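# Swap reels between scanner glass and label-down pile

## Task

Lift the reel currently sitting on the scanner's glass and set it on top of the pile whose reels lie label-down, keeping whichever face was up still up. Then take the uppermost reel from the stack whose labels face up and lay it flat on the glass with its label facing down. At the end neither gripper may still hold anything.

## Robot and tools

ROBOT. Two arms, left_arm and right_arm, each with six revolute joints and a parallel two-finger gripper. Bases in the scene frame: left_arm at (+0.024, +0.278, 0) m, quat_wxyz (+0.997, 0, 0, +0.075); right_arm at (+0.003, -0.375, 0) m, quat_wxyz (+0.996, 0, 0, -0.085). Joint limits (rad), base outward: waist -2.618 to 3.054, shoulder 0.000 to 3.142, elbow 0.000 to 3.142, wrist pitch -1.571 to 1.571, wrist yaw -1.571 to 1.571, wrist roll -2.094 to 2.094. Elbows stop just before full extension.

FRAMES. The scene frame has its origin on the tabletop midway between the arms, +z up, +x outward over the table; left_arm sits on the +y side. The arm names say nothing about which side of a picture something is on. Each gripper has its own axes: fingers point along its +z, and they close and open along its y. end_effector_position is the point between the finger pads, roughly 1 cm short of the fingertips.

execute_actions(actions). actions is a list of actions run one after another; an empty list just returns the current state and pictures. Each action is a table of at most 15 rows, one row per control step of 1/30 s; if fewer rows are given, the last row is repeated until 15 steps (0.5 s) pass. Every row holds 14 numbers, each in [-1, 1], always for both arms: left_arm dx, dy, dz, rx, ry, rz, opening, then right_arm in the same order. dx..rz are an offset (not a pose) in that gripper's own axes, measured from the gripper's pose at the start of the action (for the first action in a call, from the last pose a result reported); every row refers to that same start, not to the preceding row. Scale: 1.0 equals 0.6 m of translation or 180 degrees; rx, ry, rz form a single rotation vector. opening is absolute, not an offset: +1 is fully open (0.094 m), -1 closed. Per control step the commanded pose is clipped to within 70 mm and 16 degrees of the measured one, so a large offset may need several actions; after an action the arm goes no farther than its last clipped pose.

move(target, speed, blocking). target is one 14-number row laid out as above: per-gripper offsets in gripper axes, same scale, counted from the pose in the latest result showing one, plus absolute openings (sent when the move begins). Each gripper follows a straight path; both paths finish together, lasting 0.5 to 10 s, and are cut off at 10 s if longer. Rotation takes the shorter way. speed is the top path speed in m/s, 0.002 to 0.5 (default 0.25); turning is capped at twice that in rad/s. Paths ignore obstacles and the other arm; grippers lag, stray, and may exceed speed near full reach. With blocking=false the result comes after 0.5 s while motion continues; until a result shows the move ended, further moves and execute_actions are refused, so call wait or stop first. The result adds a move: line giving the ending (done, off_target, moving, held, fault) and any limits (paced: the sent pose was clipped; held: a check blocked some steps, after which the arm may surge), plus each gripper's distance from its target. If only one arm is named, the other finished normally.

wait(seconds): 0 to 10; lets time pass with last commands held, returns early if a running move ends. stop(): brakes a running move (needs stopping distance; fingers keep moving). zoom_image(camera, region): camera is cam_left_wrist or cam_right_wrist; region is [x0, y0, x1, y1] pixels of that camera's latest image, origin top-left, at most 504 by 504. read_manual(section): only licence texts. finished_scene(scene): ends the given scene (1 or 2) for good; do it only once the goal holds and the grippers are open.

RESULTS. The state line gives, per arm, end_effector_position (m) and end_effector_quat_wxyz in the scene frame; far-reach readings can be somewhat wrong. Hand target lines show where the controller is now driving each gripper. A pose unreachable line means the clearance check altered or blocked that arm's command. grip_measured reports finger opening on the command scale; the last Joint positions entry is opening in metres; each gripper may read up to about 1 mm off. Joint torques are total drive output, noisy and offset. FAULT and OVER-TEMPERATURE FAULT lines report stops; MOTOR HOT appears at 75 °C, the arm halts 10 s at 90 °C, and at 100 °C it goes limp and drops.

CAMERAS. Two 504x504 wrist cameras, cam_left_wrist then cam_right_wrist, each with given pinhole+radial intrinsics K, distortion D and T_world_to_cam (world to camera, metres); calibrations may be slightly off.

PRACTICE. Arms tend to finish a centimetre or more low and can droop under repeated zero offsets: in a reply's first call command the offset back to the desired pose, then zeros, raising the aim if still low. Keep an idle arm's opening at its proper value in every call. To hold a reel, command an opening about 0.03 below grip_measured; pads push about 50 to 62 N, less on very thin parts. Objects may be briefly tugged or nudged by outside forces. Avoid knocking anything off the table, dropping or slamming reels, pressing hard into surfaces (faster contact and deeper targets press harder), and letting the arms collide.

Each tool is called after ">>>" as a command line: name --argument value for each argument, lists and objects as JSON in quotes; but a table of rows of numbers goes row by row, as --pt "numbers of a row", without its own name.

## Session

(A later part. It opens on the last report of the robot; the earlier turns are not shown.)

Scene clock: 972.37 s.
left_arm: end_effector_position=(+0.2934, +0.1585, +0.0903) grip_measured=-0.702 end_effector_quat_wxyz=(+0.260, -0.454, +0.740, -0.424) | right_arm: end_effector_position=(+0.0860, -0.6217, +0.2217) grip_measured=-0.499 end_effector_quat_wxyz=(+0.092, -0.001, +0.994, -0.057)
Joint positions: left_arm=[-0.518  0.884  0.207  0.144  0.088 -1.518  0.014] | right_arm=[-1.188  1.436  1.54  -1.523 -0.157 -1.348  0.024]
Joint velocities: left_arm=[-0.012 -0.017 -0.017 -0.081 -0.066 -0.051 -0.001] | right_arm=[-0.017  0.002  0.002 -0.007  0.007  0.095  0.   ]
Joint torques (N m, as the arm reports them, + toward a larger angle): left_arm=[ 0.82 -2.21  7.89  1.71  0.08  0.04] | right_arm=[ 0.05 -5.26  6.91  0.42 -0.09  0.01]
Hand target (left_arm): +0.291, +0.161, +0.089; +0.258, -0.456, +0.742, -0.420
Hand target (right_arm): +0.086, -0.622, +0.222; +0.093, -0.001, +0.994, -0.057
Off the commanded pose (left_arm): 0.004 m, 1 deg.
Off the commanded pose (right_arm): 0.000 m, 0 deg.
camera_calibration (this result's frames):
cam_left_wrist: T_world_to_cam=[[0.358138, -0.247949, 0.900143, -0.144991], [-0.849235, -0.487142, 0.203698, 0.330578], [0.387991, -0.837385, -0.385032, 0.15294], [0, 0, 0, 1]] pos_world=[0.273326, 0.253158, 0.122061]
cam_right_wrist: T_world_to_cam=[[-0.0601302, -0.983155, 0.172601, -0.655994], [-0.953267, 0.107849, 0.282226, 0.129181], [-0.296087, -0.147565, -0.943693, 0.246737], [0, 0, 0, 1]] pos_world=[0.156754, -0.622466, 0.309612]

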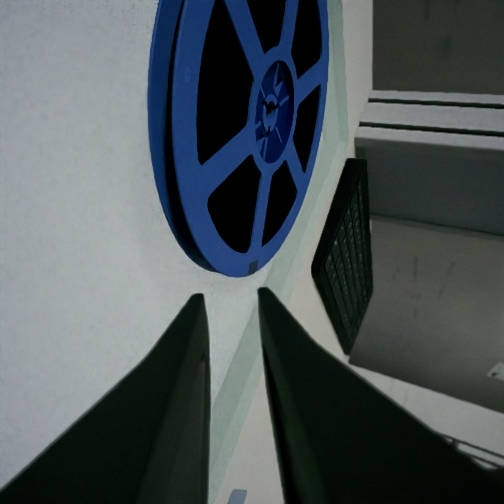

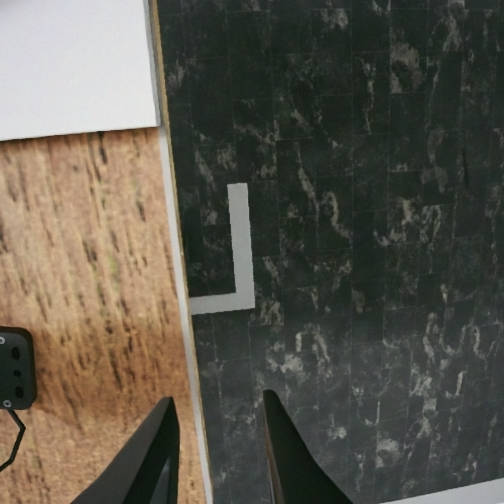

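>>> move --target '[0,-0.24,-0.09,-0.3,0,0,-0.7, 0,0,0,0,0,0,-0.5]' --speed 0.15

Scene clock: 980.77 s.
left_arm: end_effector_position=(+0.3149, +0.1458, +0.2359) grip_measured=-0.702 end_effector_quat_wxyz=(+0.040, -0.527, +0.845, -0.078) | right_arm: end_effector_position=(+0.0860, -0.6218, +0.2217) grip_measured=-0.499 end_effector_quat_wxyz=(+0.092, -0.001, +0.994, -0.057)
Joint positions: left_arm=[-0.569  1.667  1.831 -1.561  0.021 -1.535  0.014] | right_arm=[-1.188  1.436  1.54  -1.523 -0.156 -1.348  0.024]
Joint velocities: left_arm=[ 0.002  0.002 -0.002 -0.081  0.037 -0.037  0.002] | right_arm=[ 0.007  0.007  0.002 -0.022 -0.022  0.066  0.001]
Joint torques (N m, as the arm reports them, + toward a larger angle): left_arm=[-0.66 -6.39  9.34  0.43 -0.17 -0.13] | right_arm=[ 0.03 -5.24  6.98  0.43 -0.09  0.01]
Hand target (left_arm): +0.313, +0.146, +0.243; +0.047, -0.527, +0.845, -0.076
Hand target (right_arm): +0.086, -0.622, +0.222; +0.092, -0.001, +0.994, -0.057
Off the commanded pose (left_arm): 0.006 m, 5 deg.
Off the commanded pose (right_arm): 0.000 m, 0 deg.
joint sent to its limit (left arm) — the command would take joint 4 (wrist pitch) past its lower limit, so that joint was sent only as far as its limit.
move: off_target (left_arm)
camera_calibration (this result's frames):
cam_left_wrist: T_world_to_cam=[[0.842253, -0.475061, 0.254807, -0.254074], [-0.529985, -0.643236, 0.552597, 0.152832], [-0.0986165, -0.600471, -0.793542, 0.405077], [0, 0, 0, 1]] pos_world=[0.33494, 0.220843, 0.301732]
cam_right_wrist: T_world_to_cam=[[-0.060123, -0.983137, 0.172702, -0.656024], [-0.953156, 0.107927, 0.282569, 0.129085], [-0.296443, -0.147623, -0.943572, 0.246673], [0, 0, 0, 1]] pos_world=[0.156721, -0.622479, 0.309575]

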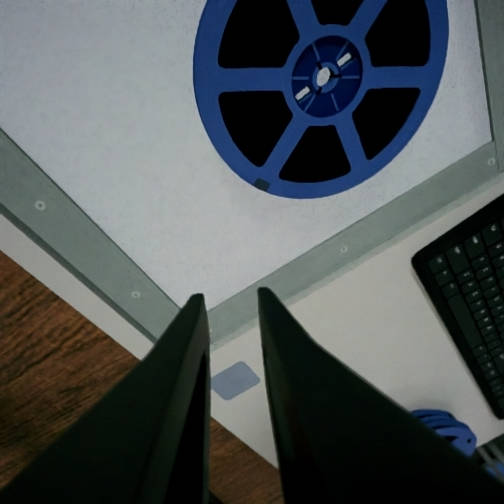

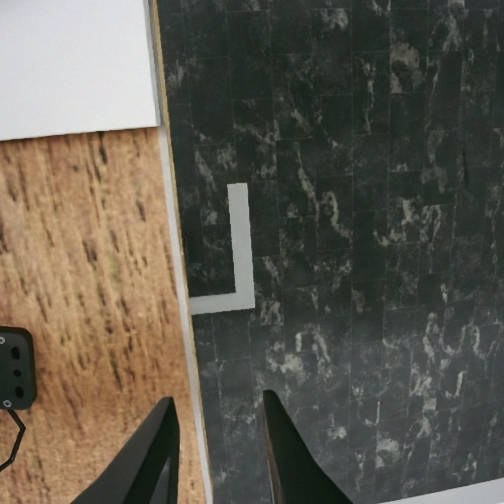

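Reel is flat on the glass and clear of the frame.

>>> finished_scene --scene 2

The scene is finished: the task was done.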